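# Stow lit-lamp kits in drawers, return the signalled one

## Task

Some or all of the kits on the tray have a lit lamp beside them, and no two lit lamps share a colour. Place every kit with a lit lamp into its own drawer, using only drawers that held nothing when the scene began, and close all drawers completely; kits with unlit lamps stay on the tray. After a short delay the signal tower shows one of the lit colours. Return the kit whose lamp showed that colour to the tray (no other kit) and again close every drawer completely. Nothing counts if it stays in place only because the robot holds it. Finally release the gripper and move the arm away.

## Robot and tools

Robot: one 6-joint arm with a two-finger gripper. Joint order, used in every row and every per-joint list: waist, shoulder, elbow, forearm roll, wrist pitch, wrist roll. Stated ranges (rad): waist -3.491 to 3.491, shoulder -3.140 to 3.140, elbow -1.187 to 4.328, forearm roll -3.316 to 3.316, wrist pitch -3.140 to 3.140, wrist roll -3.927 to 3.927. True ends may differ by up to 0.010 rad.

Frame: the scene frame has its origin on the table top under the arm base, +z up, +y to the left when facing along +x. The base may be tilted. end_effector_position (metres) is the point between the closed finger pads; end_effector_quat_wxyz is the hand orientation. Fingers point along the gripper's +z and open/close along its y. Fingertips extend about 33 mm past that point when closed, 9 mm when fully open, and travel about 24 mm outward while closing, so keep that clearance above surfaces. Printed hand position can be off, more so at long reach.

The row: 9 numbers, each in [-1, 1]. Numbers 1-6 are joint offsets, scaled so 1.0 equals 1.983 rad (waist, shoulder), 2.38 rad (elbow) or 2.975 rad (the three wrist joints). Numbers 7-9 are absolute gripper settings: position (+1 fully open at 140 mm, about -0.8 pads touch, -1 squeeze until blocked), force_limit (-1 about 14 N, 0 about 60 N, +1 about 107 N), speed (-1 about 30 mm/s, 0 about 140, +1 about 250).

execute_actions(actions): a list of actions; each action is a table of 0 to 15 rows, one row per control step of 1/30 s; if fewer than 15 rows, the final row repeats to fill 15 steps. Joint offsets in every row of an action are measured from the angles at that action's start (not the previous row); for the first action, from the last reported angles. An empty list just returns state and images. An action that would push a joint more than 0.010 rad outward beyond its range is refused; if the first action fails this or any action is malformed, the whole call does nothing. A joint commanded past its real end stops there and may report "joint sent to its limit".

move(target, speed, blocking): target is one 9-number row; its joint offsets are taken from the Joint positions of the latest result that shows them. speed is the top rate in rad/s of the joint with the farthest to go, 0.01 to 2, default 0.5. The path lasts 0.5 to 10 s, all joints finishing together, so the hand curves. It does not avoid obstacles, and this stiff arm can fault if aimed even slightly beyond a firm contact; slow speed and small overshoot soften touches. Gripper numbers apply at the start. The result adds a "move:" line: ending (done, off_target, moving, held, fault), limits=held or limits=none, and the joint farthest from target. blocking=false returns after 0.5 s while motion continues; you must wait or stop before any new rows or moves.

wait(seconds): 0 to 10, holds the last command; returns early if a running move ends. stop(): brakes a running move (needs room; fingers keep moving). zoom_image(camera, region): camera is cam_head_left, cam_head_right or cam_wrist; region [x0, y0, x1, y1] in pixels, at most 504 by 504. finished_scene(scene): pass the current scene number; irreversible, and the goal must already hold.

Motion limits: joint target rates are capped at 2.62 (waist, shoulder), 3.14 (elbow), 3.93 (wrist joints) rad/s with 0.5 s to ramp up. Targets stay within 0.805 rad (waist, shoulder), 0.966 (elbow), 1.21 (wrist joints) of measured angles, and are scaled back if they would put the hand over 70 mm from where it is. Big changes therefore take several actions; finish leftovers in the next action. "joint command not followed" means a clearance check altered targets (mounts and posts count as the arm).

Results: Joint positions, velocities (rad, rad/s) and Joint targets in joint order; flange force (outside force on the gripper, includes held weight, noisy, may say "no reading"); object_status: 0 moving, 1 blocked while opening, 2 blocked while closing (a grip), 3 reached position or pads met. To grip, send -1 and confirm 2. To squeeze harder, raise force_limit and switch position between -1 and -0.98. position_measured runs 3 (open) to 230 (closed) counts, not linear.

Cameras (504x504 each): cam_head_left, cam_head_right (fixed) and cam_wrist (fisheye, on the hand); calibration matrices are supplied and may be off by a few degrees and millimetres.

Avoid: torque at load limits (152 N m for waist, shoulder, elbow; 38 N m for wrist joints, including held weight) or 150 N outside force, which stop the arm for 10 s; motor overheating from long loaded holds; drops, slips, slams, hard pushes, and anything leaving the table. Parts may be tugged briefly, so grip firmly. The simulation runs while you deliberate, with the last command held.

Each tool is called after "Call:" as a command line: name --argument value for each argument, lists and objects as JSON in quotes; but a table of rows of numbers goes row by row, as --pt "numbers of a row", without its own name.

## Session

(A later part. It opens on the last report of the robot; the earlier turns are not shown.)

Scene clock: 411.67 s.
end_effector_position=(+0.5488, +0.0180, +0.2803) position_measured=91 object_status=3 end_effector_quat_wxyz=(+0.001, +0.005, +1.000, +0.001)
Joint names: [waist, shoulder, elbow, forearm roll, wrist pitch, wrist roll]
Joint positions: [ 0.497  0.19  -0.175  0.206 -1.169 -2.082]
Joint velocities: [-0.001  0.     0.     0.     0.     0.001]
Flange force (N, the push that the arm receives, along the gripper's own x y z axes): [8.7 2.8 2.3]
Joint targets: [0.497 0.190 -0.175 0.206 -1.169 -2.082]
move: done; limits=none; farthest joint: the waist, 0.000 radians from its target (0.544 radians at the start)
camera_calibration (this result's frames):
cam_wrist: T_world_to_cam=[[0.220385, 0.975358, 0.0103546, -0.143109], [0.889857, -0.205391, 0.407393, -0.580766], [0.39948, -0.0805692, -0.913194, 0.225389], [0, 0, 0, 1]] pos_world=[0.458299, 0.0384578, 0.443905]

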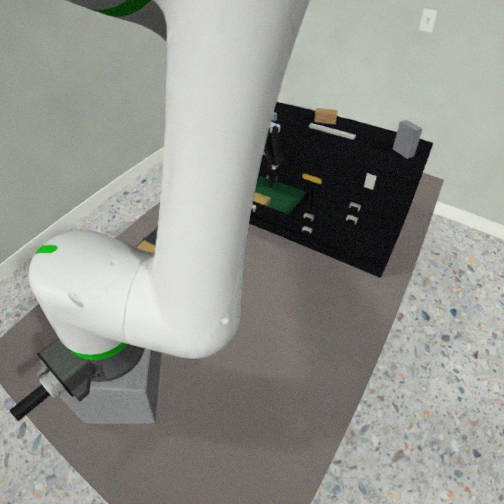

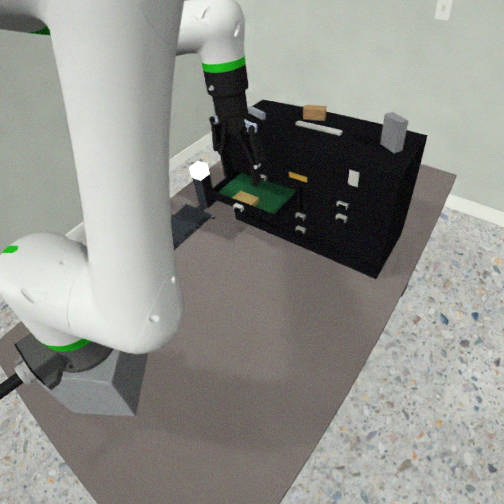

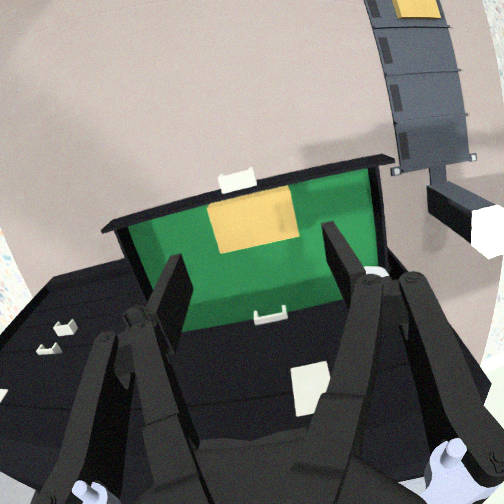

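Call:
move --target '[-0.0138,0.041,-0.0238,0.0046,0.0469,0,0.3,0,0]' --speed 0.15

Call:
move --target '[0,0,0,0,0,0,-1,0,-0.5]'

Call:
move --target '[0.0138,-0.041,0.0238,-0.0046,-0.0469,0,-1,0,0]' --speed 0.2

Call:
move --target '[0.304,0,0,0,0,-0.2255,-1,0,0]' --speed 0.6

Call:
move --target '[-0.0292,0.1644,-0.1046,0.035,0.1576,0,-1,0,0]' --speed 0.5

Call:
move --target '[-0.0095,0.038,0,0.005,0.0227,0,-1,0,0]' --speed 0.1

Scene clock: 419.20 s.
end_effector_position=(+0.5542, +0.0189, +0.2173) position_measured=91 object_status=3 end_effector_quat_wxyz=(+0.001, +0.002, +1.000, +0.001)
Joint names: [waist, shoulder, elbow, forearm roll, wrist pitch, wrist roll]
Joint positions: [ 0.469  0.271 -0.232  0.22  -1.029 -2.082]
Joint velocities: [-0.     0.001 -0.    -0.     0.    -0.   ]
Flange force (N, the push that the arm receives, along the gripper's own x y z axes): [9.0 1.6 1.3]
Joint targets: [0.469 0.271 -0.232 0.220 -1.029 -2.082]
move: done; limits=none; farthest joint: the waist, 0.000 radians from its target (0.027 radians at the start)
camera_calibration (this result's frames):
cam_wrist: T_world_to_cam=[[0.215235, 0.976509, 0.0102085, -0.141663], [0.891172, -0.20068, 0.406867, -0.560324], [0.399357, -0.0784746, -0.913431, 0.165824], [0, 0, 0, 1]] pos_world=[0.463613, 0.0389023, 0.380891]

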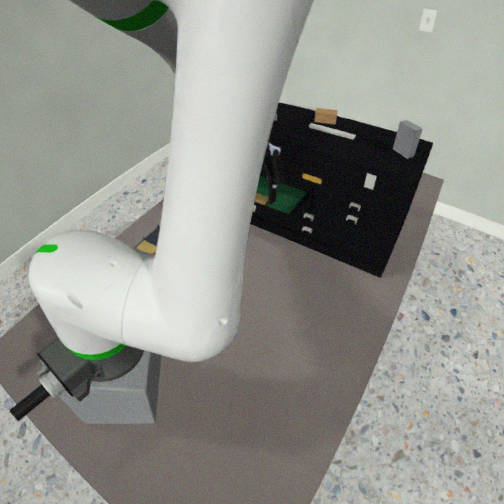

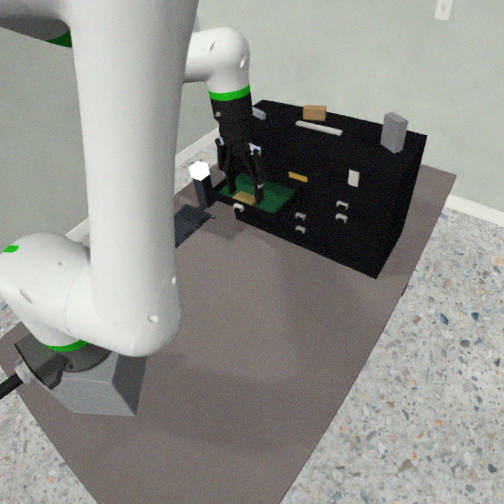

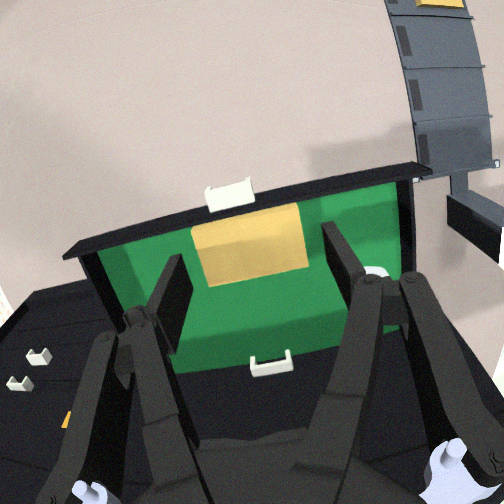

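Scene clock: 419.73 s.
end_effector_position=(+0.5542, +0.0189, +0.2173) position_measured=135 object_status=2 end_effector_quat_wxyz=(+0.001, +0.002, +1.000, +0.001)
Joint names: [waist, shoulder, elbow, forearm roll, wrist pitch, wrist roll]
Joint positions: [ 0.469  0.271 -0.232  0.22  -1.029 -2.082]
Joint velocities: [-0.  0.  0. -0. -0.  0.]
Flange force (N, the push that the arm receives, along the gripper's own x y z axes): [9.5 2.5 -9.2]
Joint targets: [0.469 0.271 -0.232 0.220 -1.029 -2.082]
move: done; limits=none; farthest joint: the waist, 0.000 radians from its target (0.000 radians at the start)
camera_calibration (this result's frames):
cam_wrist: T_world_to_cam=[[0.215198, 0.976518, 0.0101587, -0.141616], [0.891167, -0.200622, 0.406906, -0.56035], [0.399389, -0.0785121, -0.913414, 0.165799], [0, 0, 0, 1]] pos_world=[0.463623, 0.0388894, 0.380891]

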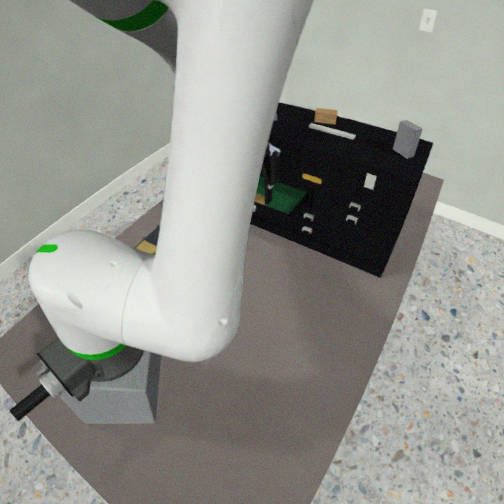

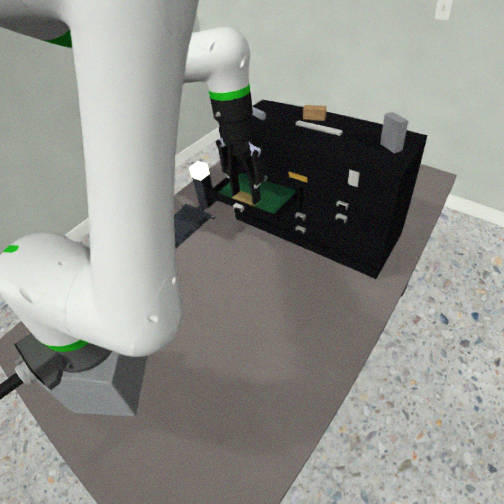

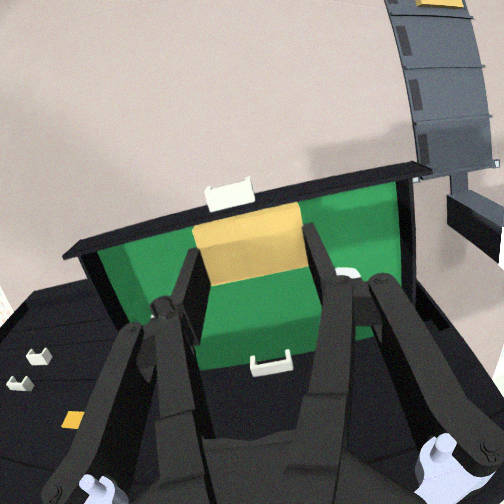

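Scene clock: 420.80 s.
end_effector_position=(+0.5489, +0.0180, +0.2803) position_measured=135 object_status=2 end_effector_quat_wxyz=(+0.001, +0.005, +1.000, +0.001)
Joint names: [waist, shoulder, elbow, forearm roll, wrist pitch, wrist roll]
Joint positions: [ 0.497  0.19  -0.175  0.206 -1.169 -2.082]
Joint velocities: [ 0.    -0.001  0.    -0.    -0.    -0.   ]
Flange force (N, the push that the arm receives, along the gripper's own x y z axes): [8.3 1.4 2.2]
Joint targets: [0.497 0.190 -0.175 0.206 -1.169 -2.082]
move: done; limits=none; farthest joint: the waist, 0.000 radians from its target (0.027 radians at the start)
camera_calibration (this result's frames):
cam_wrist: T_world_to_cam=[[0.220356, 0.975365, 0.0102958, -0.143059], [0.889853, -0.205338, 0.407428, -0.58079], [0.399505, -0.0806175, -0.91318, 0.225363], [0, 0, 0, 1]] pos_world=[0.458308, 0.0384448, 0.443899]

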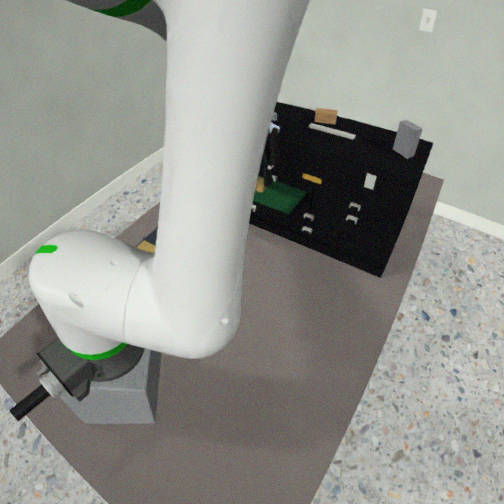

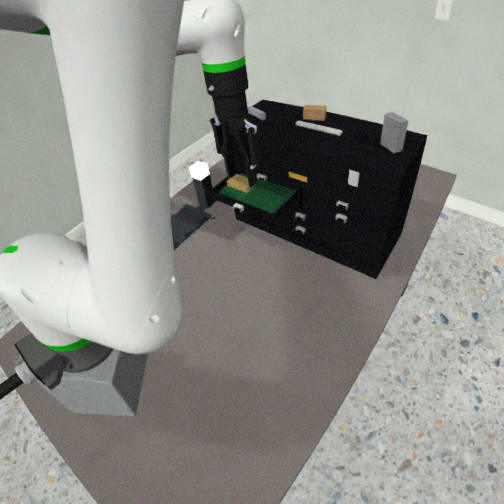

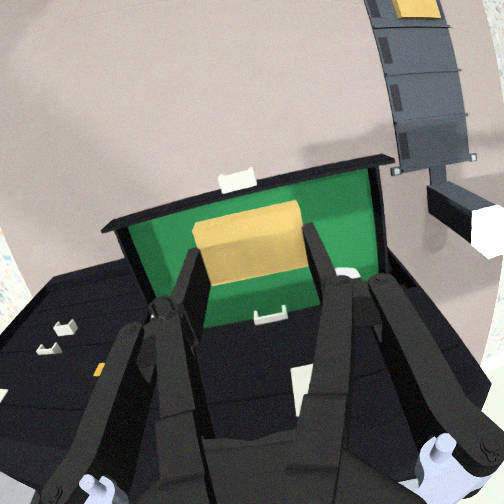

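Scene clock: 422.40 s.
end_effector_position=(+0.4400, +0.3140, +0.3397) position_measured=135 object_status=2 end_effector_quat_wxyz=(+0.033, +0.044, +0.997, +0.049)
Joint names: [waist, shoulder, elbow, forearm roll, wrist pitch, wrist roll]
Joint positions: [ 1.099  0.19  -0.175  0.206 -1.169 -2.753]
Joint velocities: [ 0.     0.001  0.    -0.001  0.    -0.001]
Flange force (N, the push that the arm receives, along the gripper's own x y z axes): [7.7 -4.9 3.4]
Joint targets: [1.100 0.190 -0.175 0.206 -1.169 -2.753]
move: done; limits=none; farthest joint: the waist, 0.000 radians from its target (0.603 radians at the start)
camera_calibration (this result's frames):
cam_wrist: T_world_to_cam=[[0.291881, 0.948992, 0.119248, -0.468568], [0.842813, -0.314138, 0.437017, -0.402514], [0.452186, -0.0270537, -0.891513, 0.299615], [0, 0, 0, 1]] pos_world=[0.340529, 0.326328, 0.498892]

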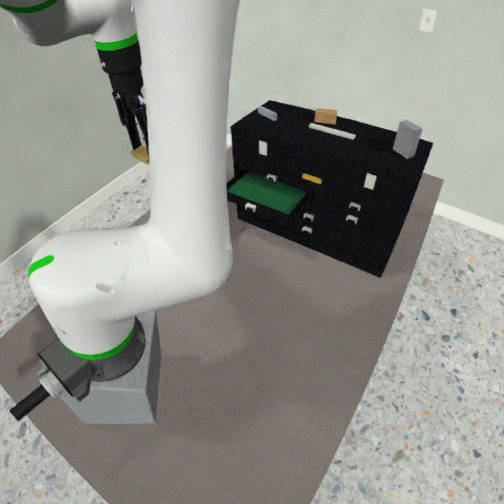

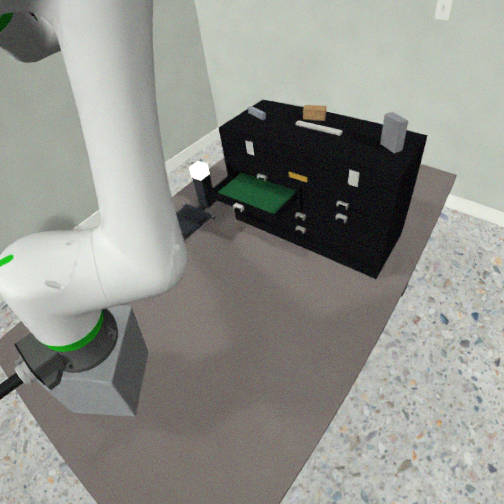

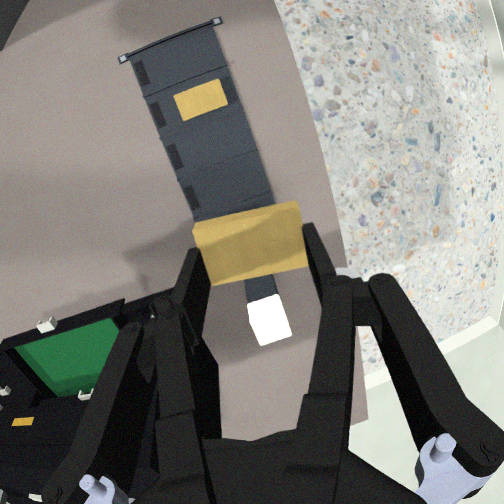

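Scene clock: 423.80 s.
end_effector_position=(+0.4117, +0.3003, +0.0957) position_measured=135 object_status=2 end_effector_quat_wxyz=(+0.011, -0.015, +1.000, +0.003)
Joint names: [waist, shoulder, elbow, forearm roll, wrist pitch, wrist roll]
Joint positions: [ 1.042  0.516 -0.424  0.31  -0.7   -2.753]
Joint velocities: [ 0.     0.001 -0.001  0.001  0.    -0.001]
Flange force (N, the push that the arm receives, along the gripper's own x y z axes): [8.2 -2.5 1.6]
Joint targets: [1.042 0.516 -0.424 0.310 -0.700 -2.753]
move: done; limits=none; farthest joint: the waist, 0.000 radians from its target (0.058 radians at the start)
camera_calibration (this result's frames):
cam_wrist: T_world_to_cam=[[0.181133, 0.983266, 0.0194347, -0.373443], [0.889177, -0.17218, 0.423933, -0.336799], [0.420185, -0.0595075, -0.905485, 0.118755], [0, 0, 0, 1]] pos_world=[0.317218, 0.316271, 0.257569]

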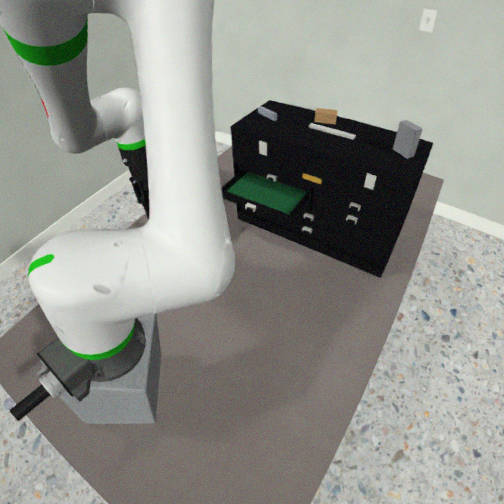

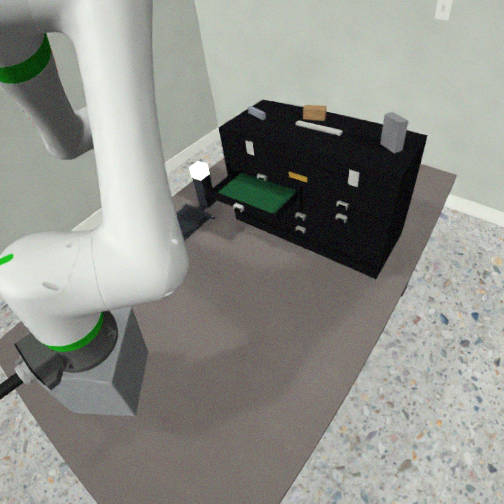

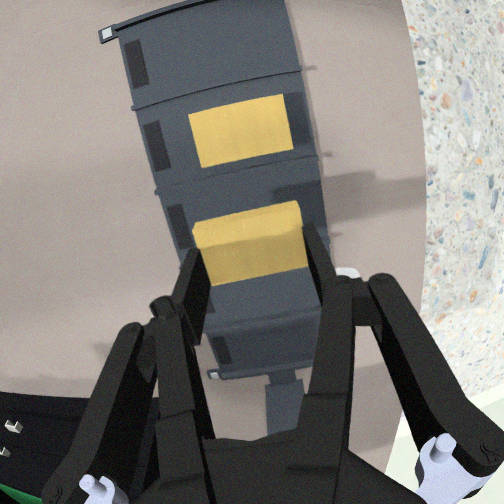

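Scene clock: 424.87 s.
end_effector_position=(+0.4101, +0.3002, +0.0589) position_measured=135 object_status=2 end_effector_quat_wxyz=(+0.005, -0.019, +1.000, +0.002)
Joint names: [waist, shoulder, elbow, forearm roll, wrist pitch, wrist roll]
Joint positions: [ 1.023  0.591 -0.424  0.325 -0.632 -2.753]
Joint velocities: [-0.     0.002 -0.     0.001  0.    -0.   ]
Flange force (N, the push that the arm receives, along the gripper's own x y z axes): [7.3 -2.4 0.2]
Joint targets: [1.023 0.591 -0.424 0.325 -0.632 -2.753]
move: done; limits=none; farthest joint: the waist, 0.000 radians from its target (0.018 radians at the start)
camera_calibration (this result's frames):
cam_wrist: T_world_to_cam=[[0.173696, 0.984699, 0.0140504, -0.369404], [0.895885, -0.163921, 0.412941, -0.324373], [0.408926, -0.0591385, -0.910649, 0.0909095], [0, 0, 0, 1]] pos_world=[0.31759, 0.315956, 0.221924]

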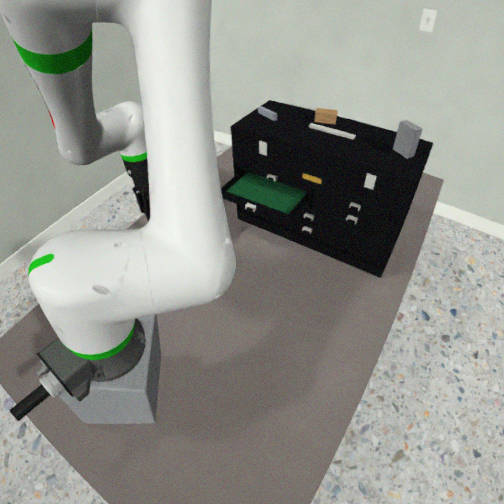

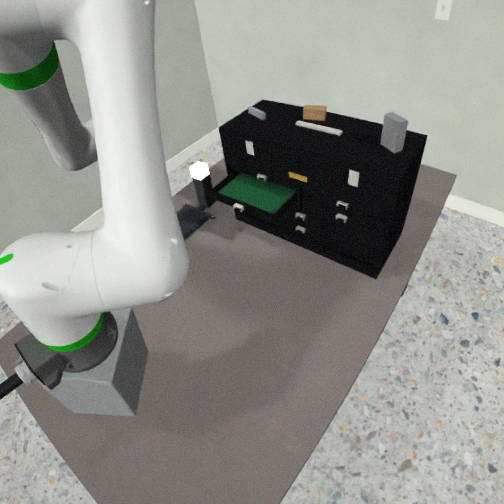

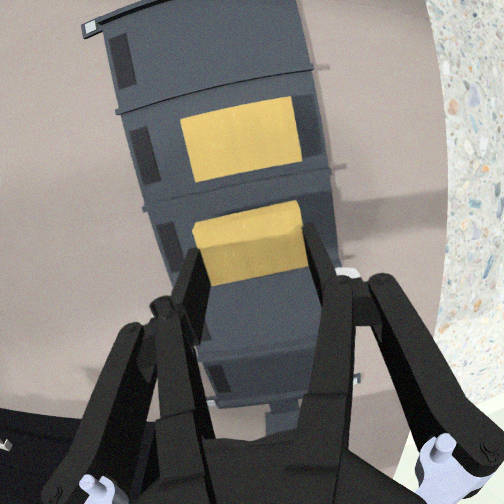

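Call:
move --target '[-0.0056,0.0102,0,0.0014,0.0061,0,-1,0,0]' --speed 0.03

Call:
move --target '[0,0,0,0,0,0,0.3,0,0]'

Call:
move --target '[0.0151,-0.0482,0,-0.0064,-0.0288,0,0.3,0,0]' --speed 0.25

Call:
move --target '[0.1313,-0.2592,-0.1584,-0.0097,0.0882,0.8044,0,0,0]' --speed 1.2

Call:
move --target '[0,0.03,-0.0769,-0.435,0.377,0.85,0,0,0]' --speed 1.2

Call:
move --target '[-0.2673,0.03,0,0,0,0,0,0,0]' --speed 0.6

Call:
move --target '[0,0,0,0,0.0645,0,0,0,0]' --speed 0.25

Call:
move --target '[-0.0595,0.0247,0.0424,0.0316,-0.0255,0.0057,0,0,0]' --speed 0.08

Call:
move --target '[-0.0565,0.0363,0.062,0.026,-0.0316,0.0093,0,0,0]' --speed 0.08

Call:
move --target '[-0.0054,0.0041,0.0064,0.0027,-0.0036,0.001,0,0,0]' --speed 0.03

Scene clock: 436.23 s.
end_effector_position=(+0.4109, +0.2974, +0.0484) position_measured=135 object_status=2 end_effector_quat_wxyz=(+0.002, -0.017, +1.000, +0.001)
Joint names: [waist, shoulder, elbow, forearm roll, wrist pitch, wrist roll]
Joint positions: [ 1.012  0.611 -0.424  0.329 -0.614 -2.753]
Joint velocities: [ 0.     0.001 -0.    -0.001  0.    -0.001]
Flange force (N, the push that the arm receives, along the gripper's own x y z axes): [7.2 -3.1 -0.2]
Joint targets: [1.012 0.611 -0.424 0.329 -0.614 -2.753]
move: done; limits=none; farthest joint: the waist, 0.000 radians from its target (0.011 radians at the start)
camera_calibration (this result's frames):
cam_wrist: T_world_to_cam=[[0.177406, 0.984065, 0.0119623, -0.367809], [0.897205, -0.166718, 0.408936, -0.320726], [0.404414, -0.0618151, -0.912485, 0.0835839], [0, 0, 0, 1]] pos_world=[0.319206, 0.313644, 0.211826]

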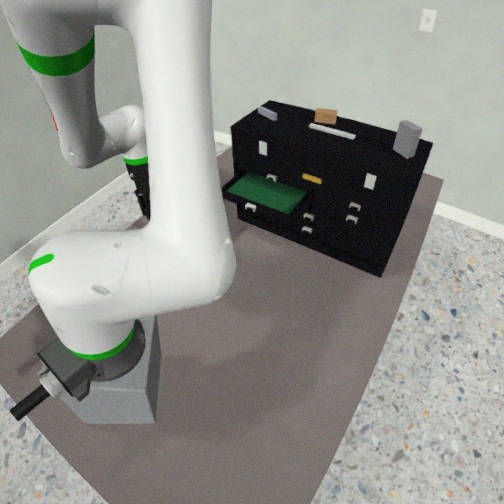

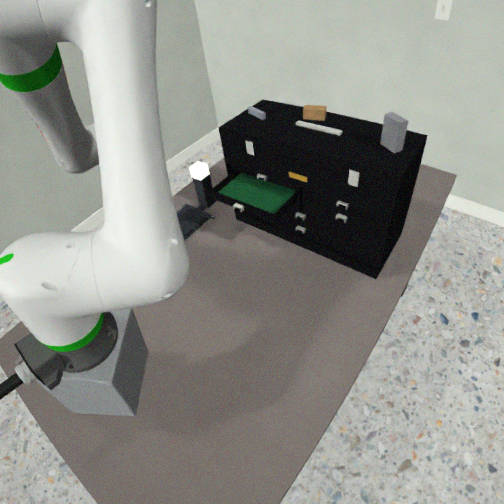

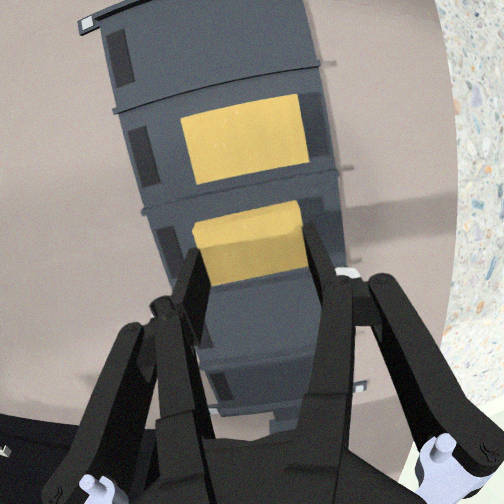

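Scene clock: 436.73 s.
end_effector_position=(+0.4109, +0.2974, +0.0484) position_measured=91 object_status=3 end_effector_quat_wxyz=(+0.002, -0.017, +1.000, +0.001)
Joint names: [waist, shoulder, elbow, forearm roll, wrist pitch, wrist roll]
Joint positions: [ 1.012  0.611 -0.424  0.329 -0.614 -2.753]
Joint velocities: [ 0.     0.002  0.    -0.     0.    -0.   ]
Flange force (N, the push that the arm receives, along the gripper's own x y z axes): [6.5 -1.8 -0.2]
Joint targets: [1.012 0.611 -0.424 0.329 -0.614 -2.753]
move: done; limits=none; farthest joint: the waist, 0.000 radians from its target (0.000 radians at the start)
camera_calibration (this result's frames):
cam_wrist: T_world_to_cam=[[0.177396, 0.984067, 0.0119581, -0.367805], [0.897205, -0.166707, 0.40894, -0.32073], [0.404418, -0.0618156, -0.912483, 0.0835767], [0, 0, 0, 1]] pos_world=[0.319208, 0.313643, 0.21182]

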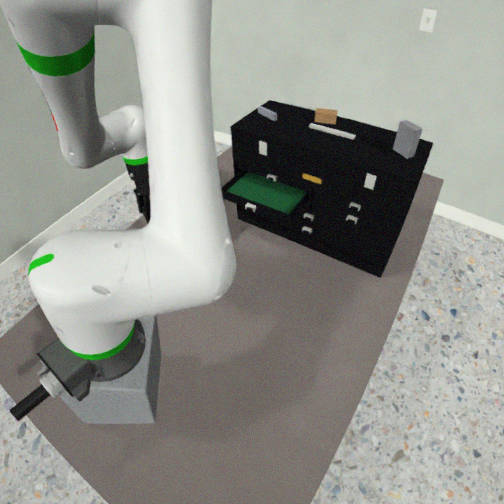

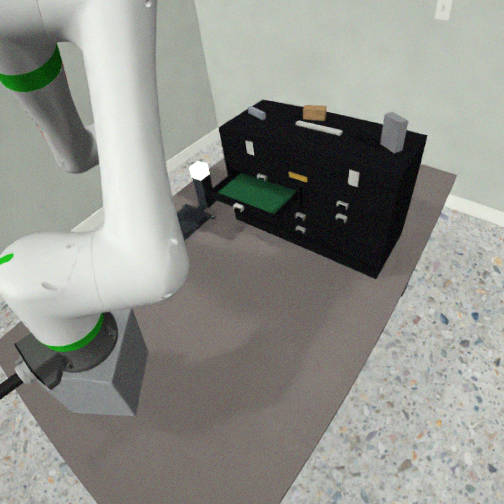

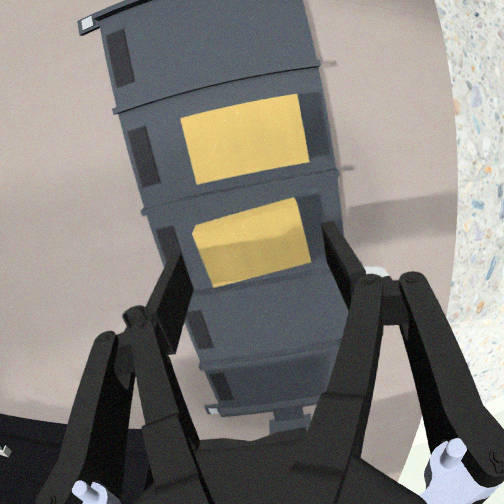

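Scene clock: 437.53 s.
end_effector_position=(+0.4117, +0.3003, +0.0957) position_measured=91 object_status=3 end_effector_quat_wxyz=(+0.011, -0.015, +1.000, +0.003)
Joint names: [waist, shoulder, elbow, forearm roll, wrist pitch, wrist roll]
Joint positions: [ 1.042  0.516 -0.424  0.31  -0.7   -2.753]
Joint velocities: [-0.     0.     0.     0.001 -0.    -0.   ]
Flange force (N, the push that the arm receives, along the gripper's own x y z axes): [8.3 -4.5 -2.2]
Joint targets: [1.042 0.516 -0.424 0.310 -0.700 -2.753]
move: done; limits=none; farthest joint: the shoulder, 0.001 radians from its target (0.096 radians at the start)
camera_calibration (this result's frames):
cam_wrist: T_world_to_cam=[[0.181121, 0.983269, 0.0194194, -0.373431], [0.889178, -0.172162, 0.423937, -0.336805], [0.420187, -0.0595166, -0.905483, 0.118759], [0, 0, 0, 1]] pos_world=[0.317215, 0.316267, 0.257571]

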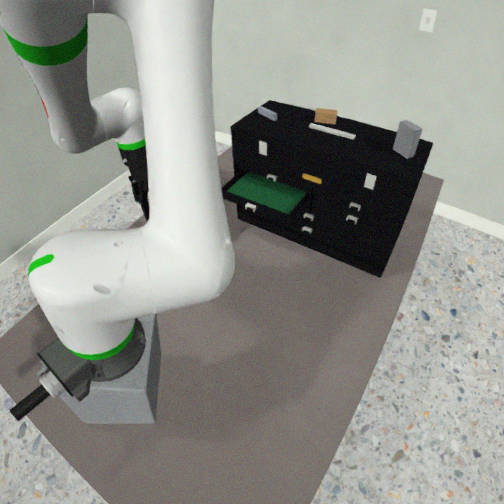

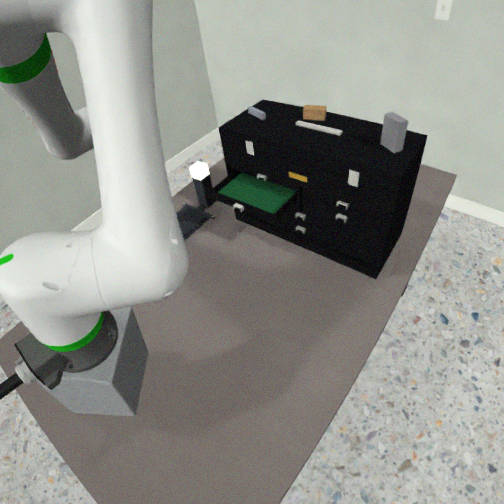

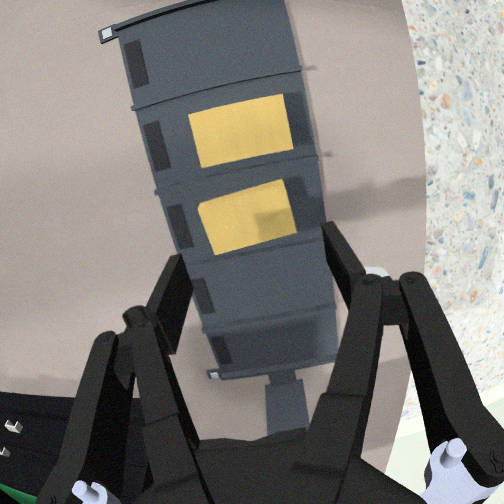

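Scene clock: 440.17 s.
end_effector_position=(+0.3050, +0.3657, +0.2297) position_measured=129 object_status=3 end_effector_quat_wxyz=(-0.224, +0.944, -0.241, +0.005)
Joint names: [waist, shoulder, elbow, forearm roll, wrist pitch, wrist roll]
Joint positions: [ 1.302  0.002 -0.801  0.281 -0.437 -0.36 ]
Joint velocities: [ 0.001 -0.001 -0.    -0.     0.     0.003]
Flange force (N, the push that the arm receives, along the gripper's own x y z axes): [-7.7 6.3 -0.2]
Joint targets: [1.302 0.002 -0.801 0.281 -0.437 -0.360]
move: done; limits=none; farthest joint: the waist, 0.000 radians from its target (0.261 radians at the start)
camera_calibration (this result's frames):
cam_wrist: T_world_to_cam=[[-0.630678, -0.672612, -0.387088, 0.525543], [-0.747246, 0.391715, 0.536827, -0.020556], [-0.209448, 0.627815, -0.749653, 0.19367], [0, 0, 0, 1]] pos_world=[0.356652, 0.23995, 0.359652]

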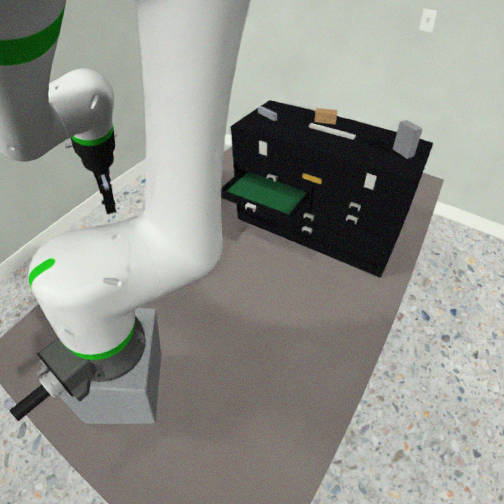

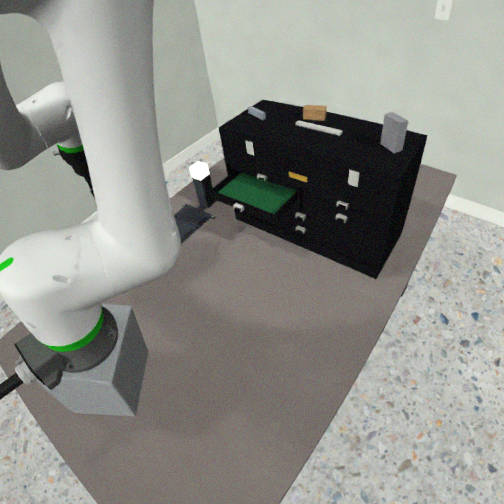

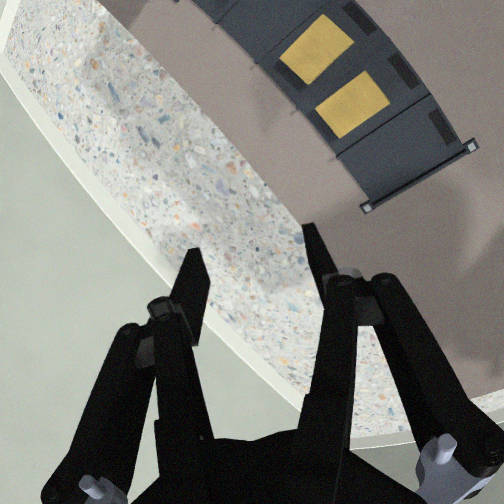

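Scene clock: 442.90 s.
end_effector_position=(+0.3732, +0.2798, +0.2184) position_measured=129 object_status=3 end_effector_quat_wxyz=(-0.197, +0.837, +0.229, +0.456)
Joint names: [waist, shoulder, elbow, forearm roll, wrist pitch, wrist roll]
Joint positions: [ 1.302  0.061 -0.984 -1.013  0.684  2.169]
Joint velocities: [ 0.    -0.    -0.     0.001  0.     0.001]
Flange force (N, the push that the arm receives, along the gripper's own x y z axes): no reading
Joint targets: [1.302 0.061 -0.984 -1.013 0.684 2.169]
move: done; limits=none; farthest joint: the waist, 0.000 radians from its target (0.000 radians at the start)
camera_calibration (this result's frames):
cam_wrist: T_world_to_cam=[[0.442915, -0.846975, -0.294041, 0.134177], [-0.811424, -0.23919, -0.533273, 0.504386], [0.381337, 0.474786, -0.793196, 0.0853307], [0, 0, 0, 1]] pos_world=[0.317302, 0.193775, 0.376113]

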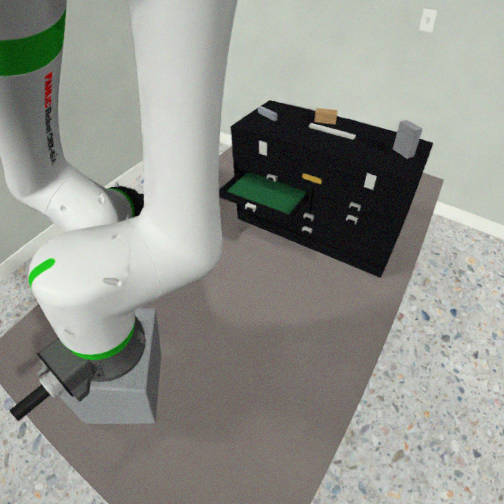

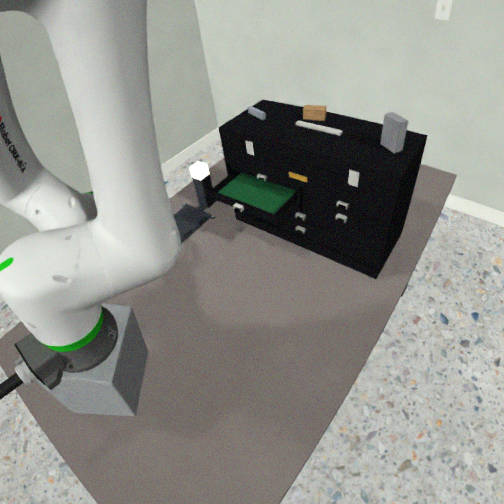

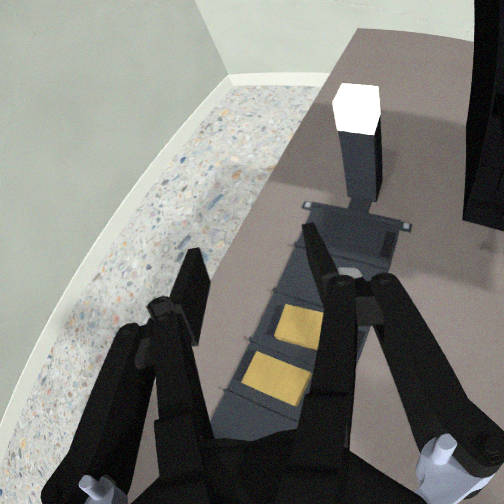

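Scene clock: 444.27 s.
end_effector_position=(+0.4475, +0.0513, +0.1506) position_measured=129 object_status=3 end_effector_quat_wxyz=(-0.043, +0.902, +0.023, +0.429)
Joint names: [waist, shoulder, elbow, forearm roll, wrist pitch, wrist roll]
Joint positions: [ 0.772  0.121 -0.984 -1.013  0.684  2.169]
Joint velocities: [ 0. -0. -0. -0.  0.  0.]
Flange force (N, the push that the arm receives, along the gripper's own x y z axes): no reading
Joint targets: [0.772 0.121 -0.984 -1.013 0.684 2.169]
move: done; limits=none; farthest joint: the waist, 0.000 radians from its target (0.530 radians at the start)
camera_calibration (this result's frames):
cam_wrist: T_world_to_cam=[[-0.0620497, -0.974856, -0.21402, 0.108293], [-0.891286, 0.150626, -0.427694, 0.47371], [0.449177, 0.164215, -0.878222, 0.110056], [0, 0, 0, 1]] pos_world=[0.379495, 0.0161446, 0.322433]

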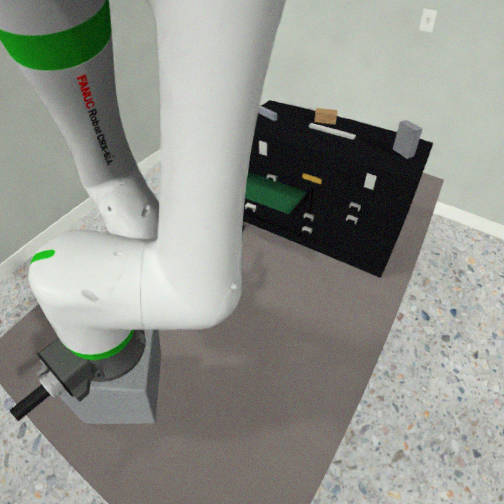

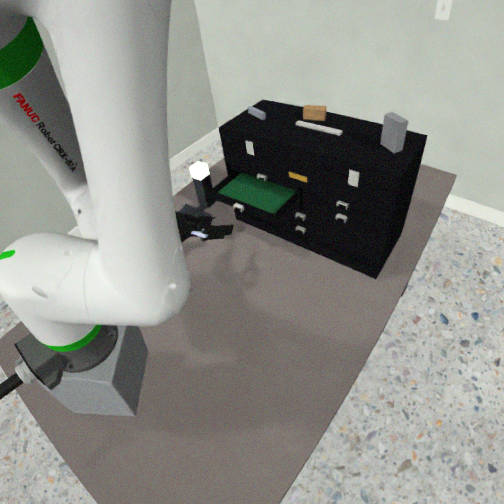

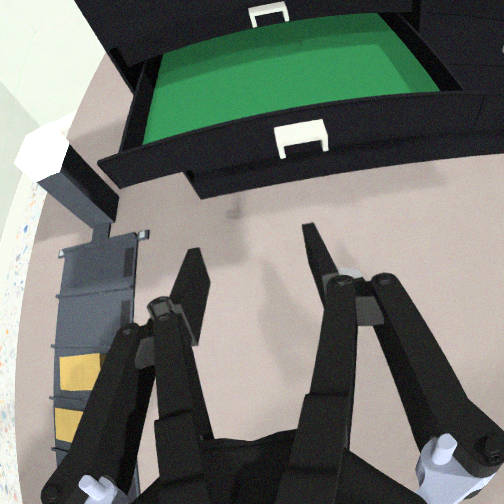

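Scene clock: 445.40 s.
end_effector_position=(+0.4809, +0.0128, +0.1962) position_measured=129 object_status=3 end_effector_quat_wxyz=(+0.004, +0.866, -0.003, +0.500)
Joint names: [waist, shoulder, elbow, forearm roll, wrist pitch, wrist roll]
Joint positions: [ 0.772  0.121 -0.984 -1.013  0.876  2.169]
Joint velocities: [ 0.     0.    -0.     0.     0.001 -0.001]
Flange force (N, the push that the arm receives, along the gripper's own x y z axes): no reading
Joint targets: [0.772 0.121 -0.984 -1.013 0.876 2.169]
move: done; limits=none; farthest joint: the waist, 0.000 radians from its target (0.000 radians at the start)
camera_calibration (this result's frames):
cam_wrist: T_world_to_cam=[[-0.122211, -0.977082, -0.174286, 0.103808], [-0.795507, 0.201437, -0.571482, 0.510214], [0.593492, 0.0688044, -0.801894, 0.0582138], [0, 0, 0, 1]] pos_world=[0.384016, -0.00535291, 0.356352]

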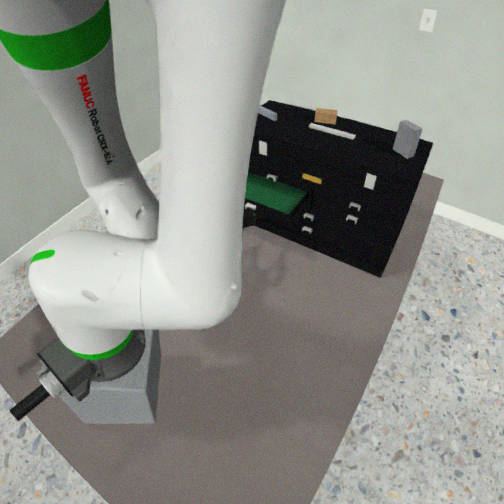

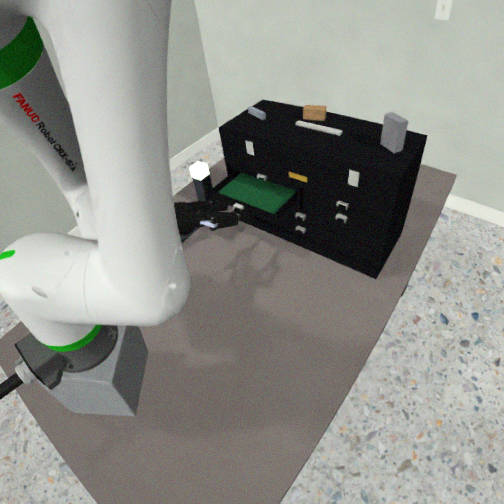

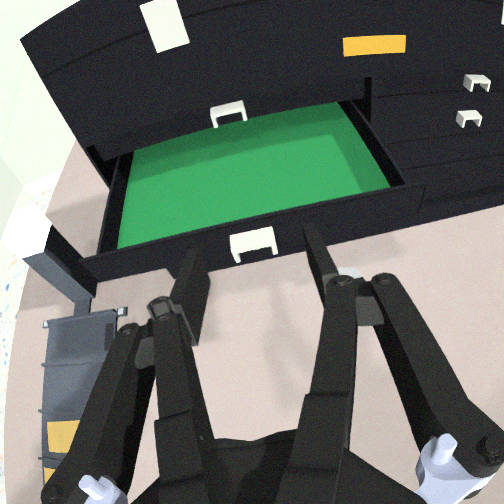

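Scene clock: 447.17 s.
end_effector_position=(+0.5307, +0.0121, +0.1962) position_measured=129 object_status=3 end_effector_quat_wxyz=(+0.005, +0.866, -0.002, +0.500)
Joint names: [waist, shoulder, elbow, forearm roll, wrist pitch, wrist roll]
Joint positions: [ 0.654  0.17  -0.883 -0.919  0.8    2.186]
Joint velocities: [-0.002 -0.001  0.     0.    -0.    -0.001]
Flange force (N, the push that the arm receives, along the gripper's own x y z axes): no reading
Joint targets: [0.654 0.170 -0.883 -0.919 0.800 2.186]
move: done; limits=none; farthest joint: the waist, 0.000 radians from its target (0.118 radians at the start)
camera_calibration (this result's frames):
cam_wrist: T_world_to_cam=[[-0.12113, -0.977526, -0.17254, 0.108222], [-0.796073, 0.199497, -0.571375, 0.550255], [0.592955, 0.0681438, -0.802347, 0.0291045], [0, 0, 0, 1]] pos_world=[0.433894, -0.00596818, 0.356426]

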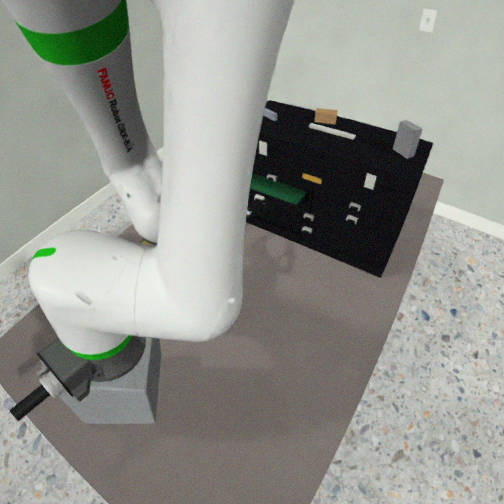

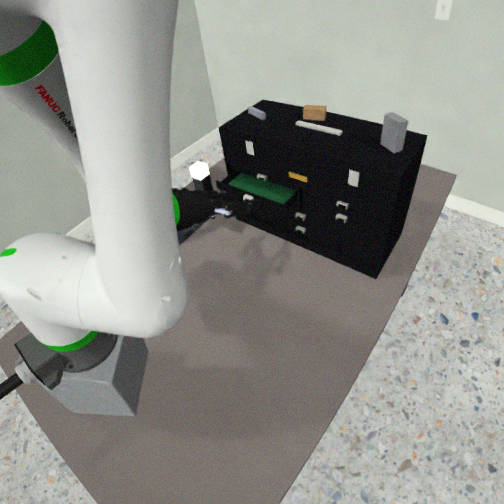

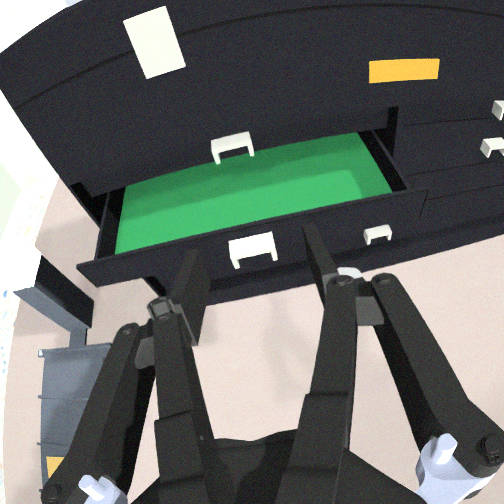

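Scene clock: 449.30 s.
end_effector_position=(+0.5968, +0.0121, +0.1969) position_measured=129 object_status=3 end_effector_quat_wxyz=(+0.004, +0.866, -0.001, +0.500)
Joint names: [waist, shoulder, elbow, forearm roll, wrist pitch, wrist roll]
Joint positions: [ 0.542  0.242 -0.736 -0.841  0.706  2.214]
Joint velocities: [-0.    -0.001  0.001  0.    -0.     0.   ]
Flange force (N, the push that the arm receives, along the gripper's own x y z axes): [-5.7 -1.0 -7.1]
Joint targets: [0.542 0.242 -0.736 -0.841 0.706 2.214]
move: done; limits=none; farthest joint: the waist, 0.000 radians from its target (0.112 radians at the start)
camera_calibration (this result's frames):
cam_wrist: T_world_to_cam=[[-0.118589, -0.977689, -0.173381, 0.115045], [-0.795818, 0.198009, -0.572246, 0.603368], [0.59381, 0.0701176, -0.801544, -0.0102339], [0, 0, 0, 1]] pos_world=[0.499891, -0.0062765, 0.357019]

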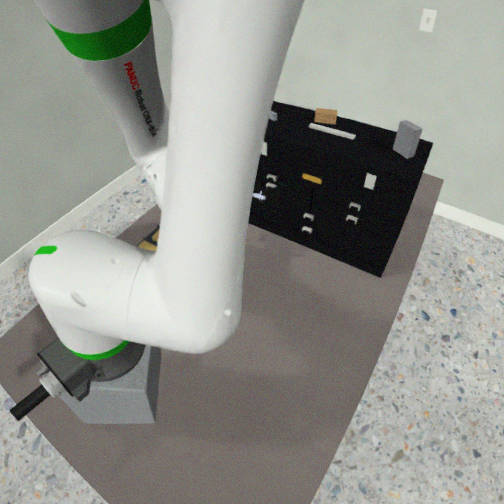

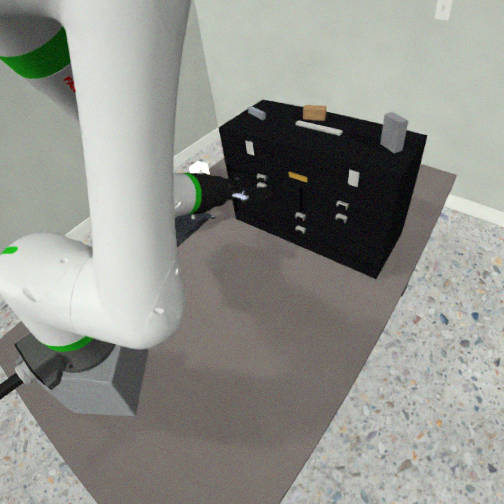

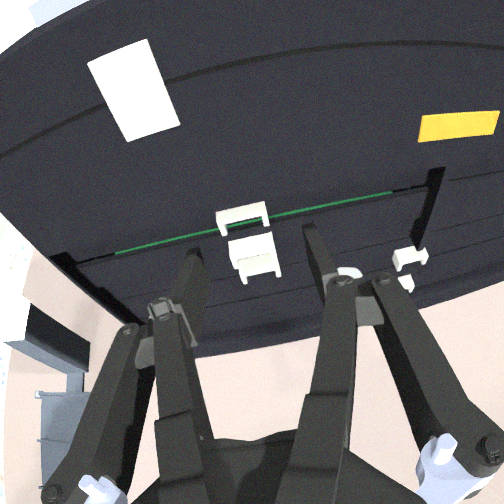

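Scene clock: 450.07 s.
end_effector_position=(+0.6034, +0.0119, +0.1964) position_measured=129 object_status=3 end_effector_quat_wxyz=(+0.004, +0.866, -0.000, +0.500)
Joint names: [waist, shoulder, elbow, forearm roll, wrist pitch, wrist roll]
Joint positions: [ 0.531  0.25  -0.72  -0.833  0.696  2.216]
Joint velocities: [-0.001  0.002  0.001  0.    -0.    -0.002]
Flange force (N, the push that the arm receives, along the gripper's own x y z axes): [-4.7 0.6 -22.4]
Joint targets: [0.531 0.250 -0.720 -0.833 0.696 2.216]
move: done; limits=none; farthest joint: the forearm roll, 0.001 radians from its target (0.009 radians at the start)
camera_calibration (this result's frames):
cam_wrist: T_world_to_cam=[[-0.116962, -0.97803, -0.172562, 0.114402], [-0.796739, 0.196135, -0.57161, 0.608868], [0.592897, 0.0706305, -0.802175, -0.0138492], [0, 0, 0, 1]] pos_world=[0.506701, -0.00655355, 0.356666]

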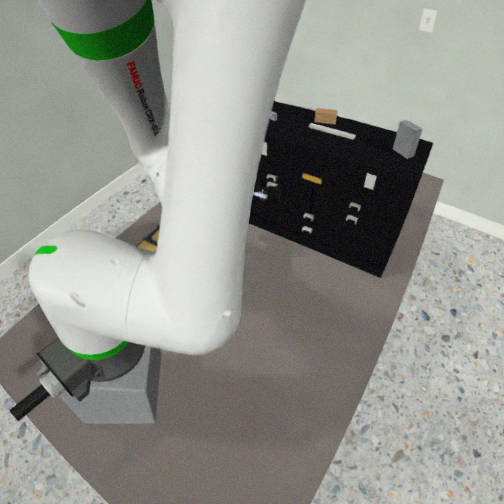

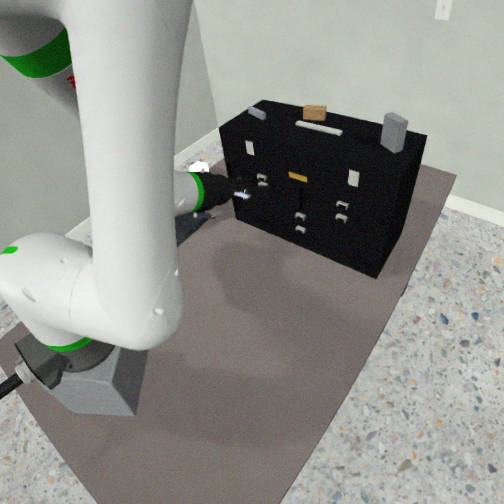

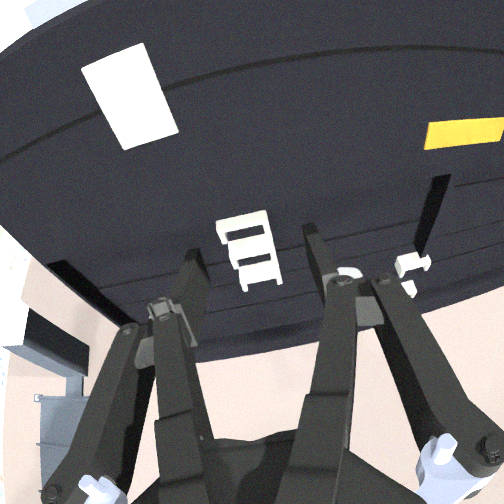

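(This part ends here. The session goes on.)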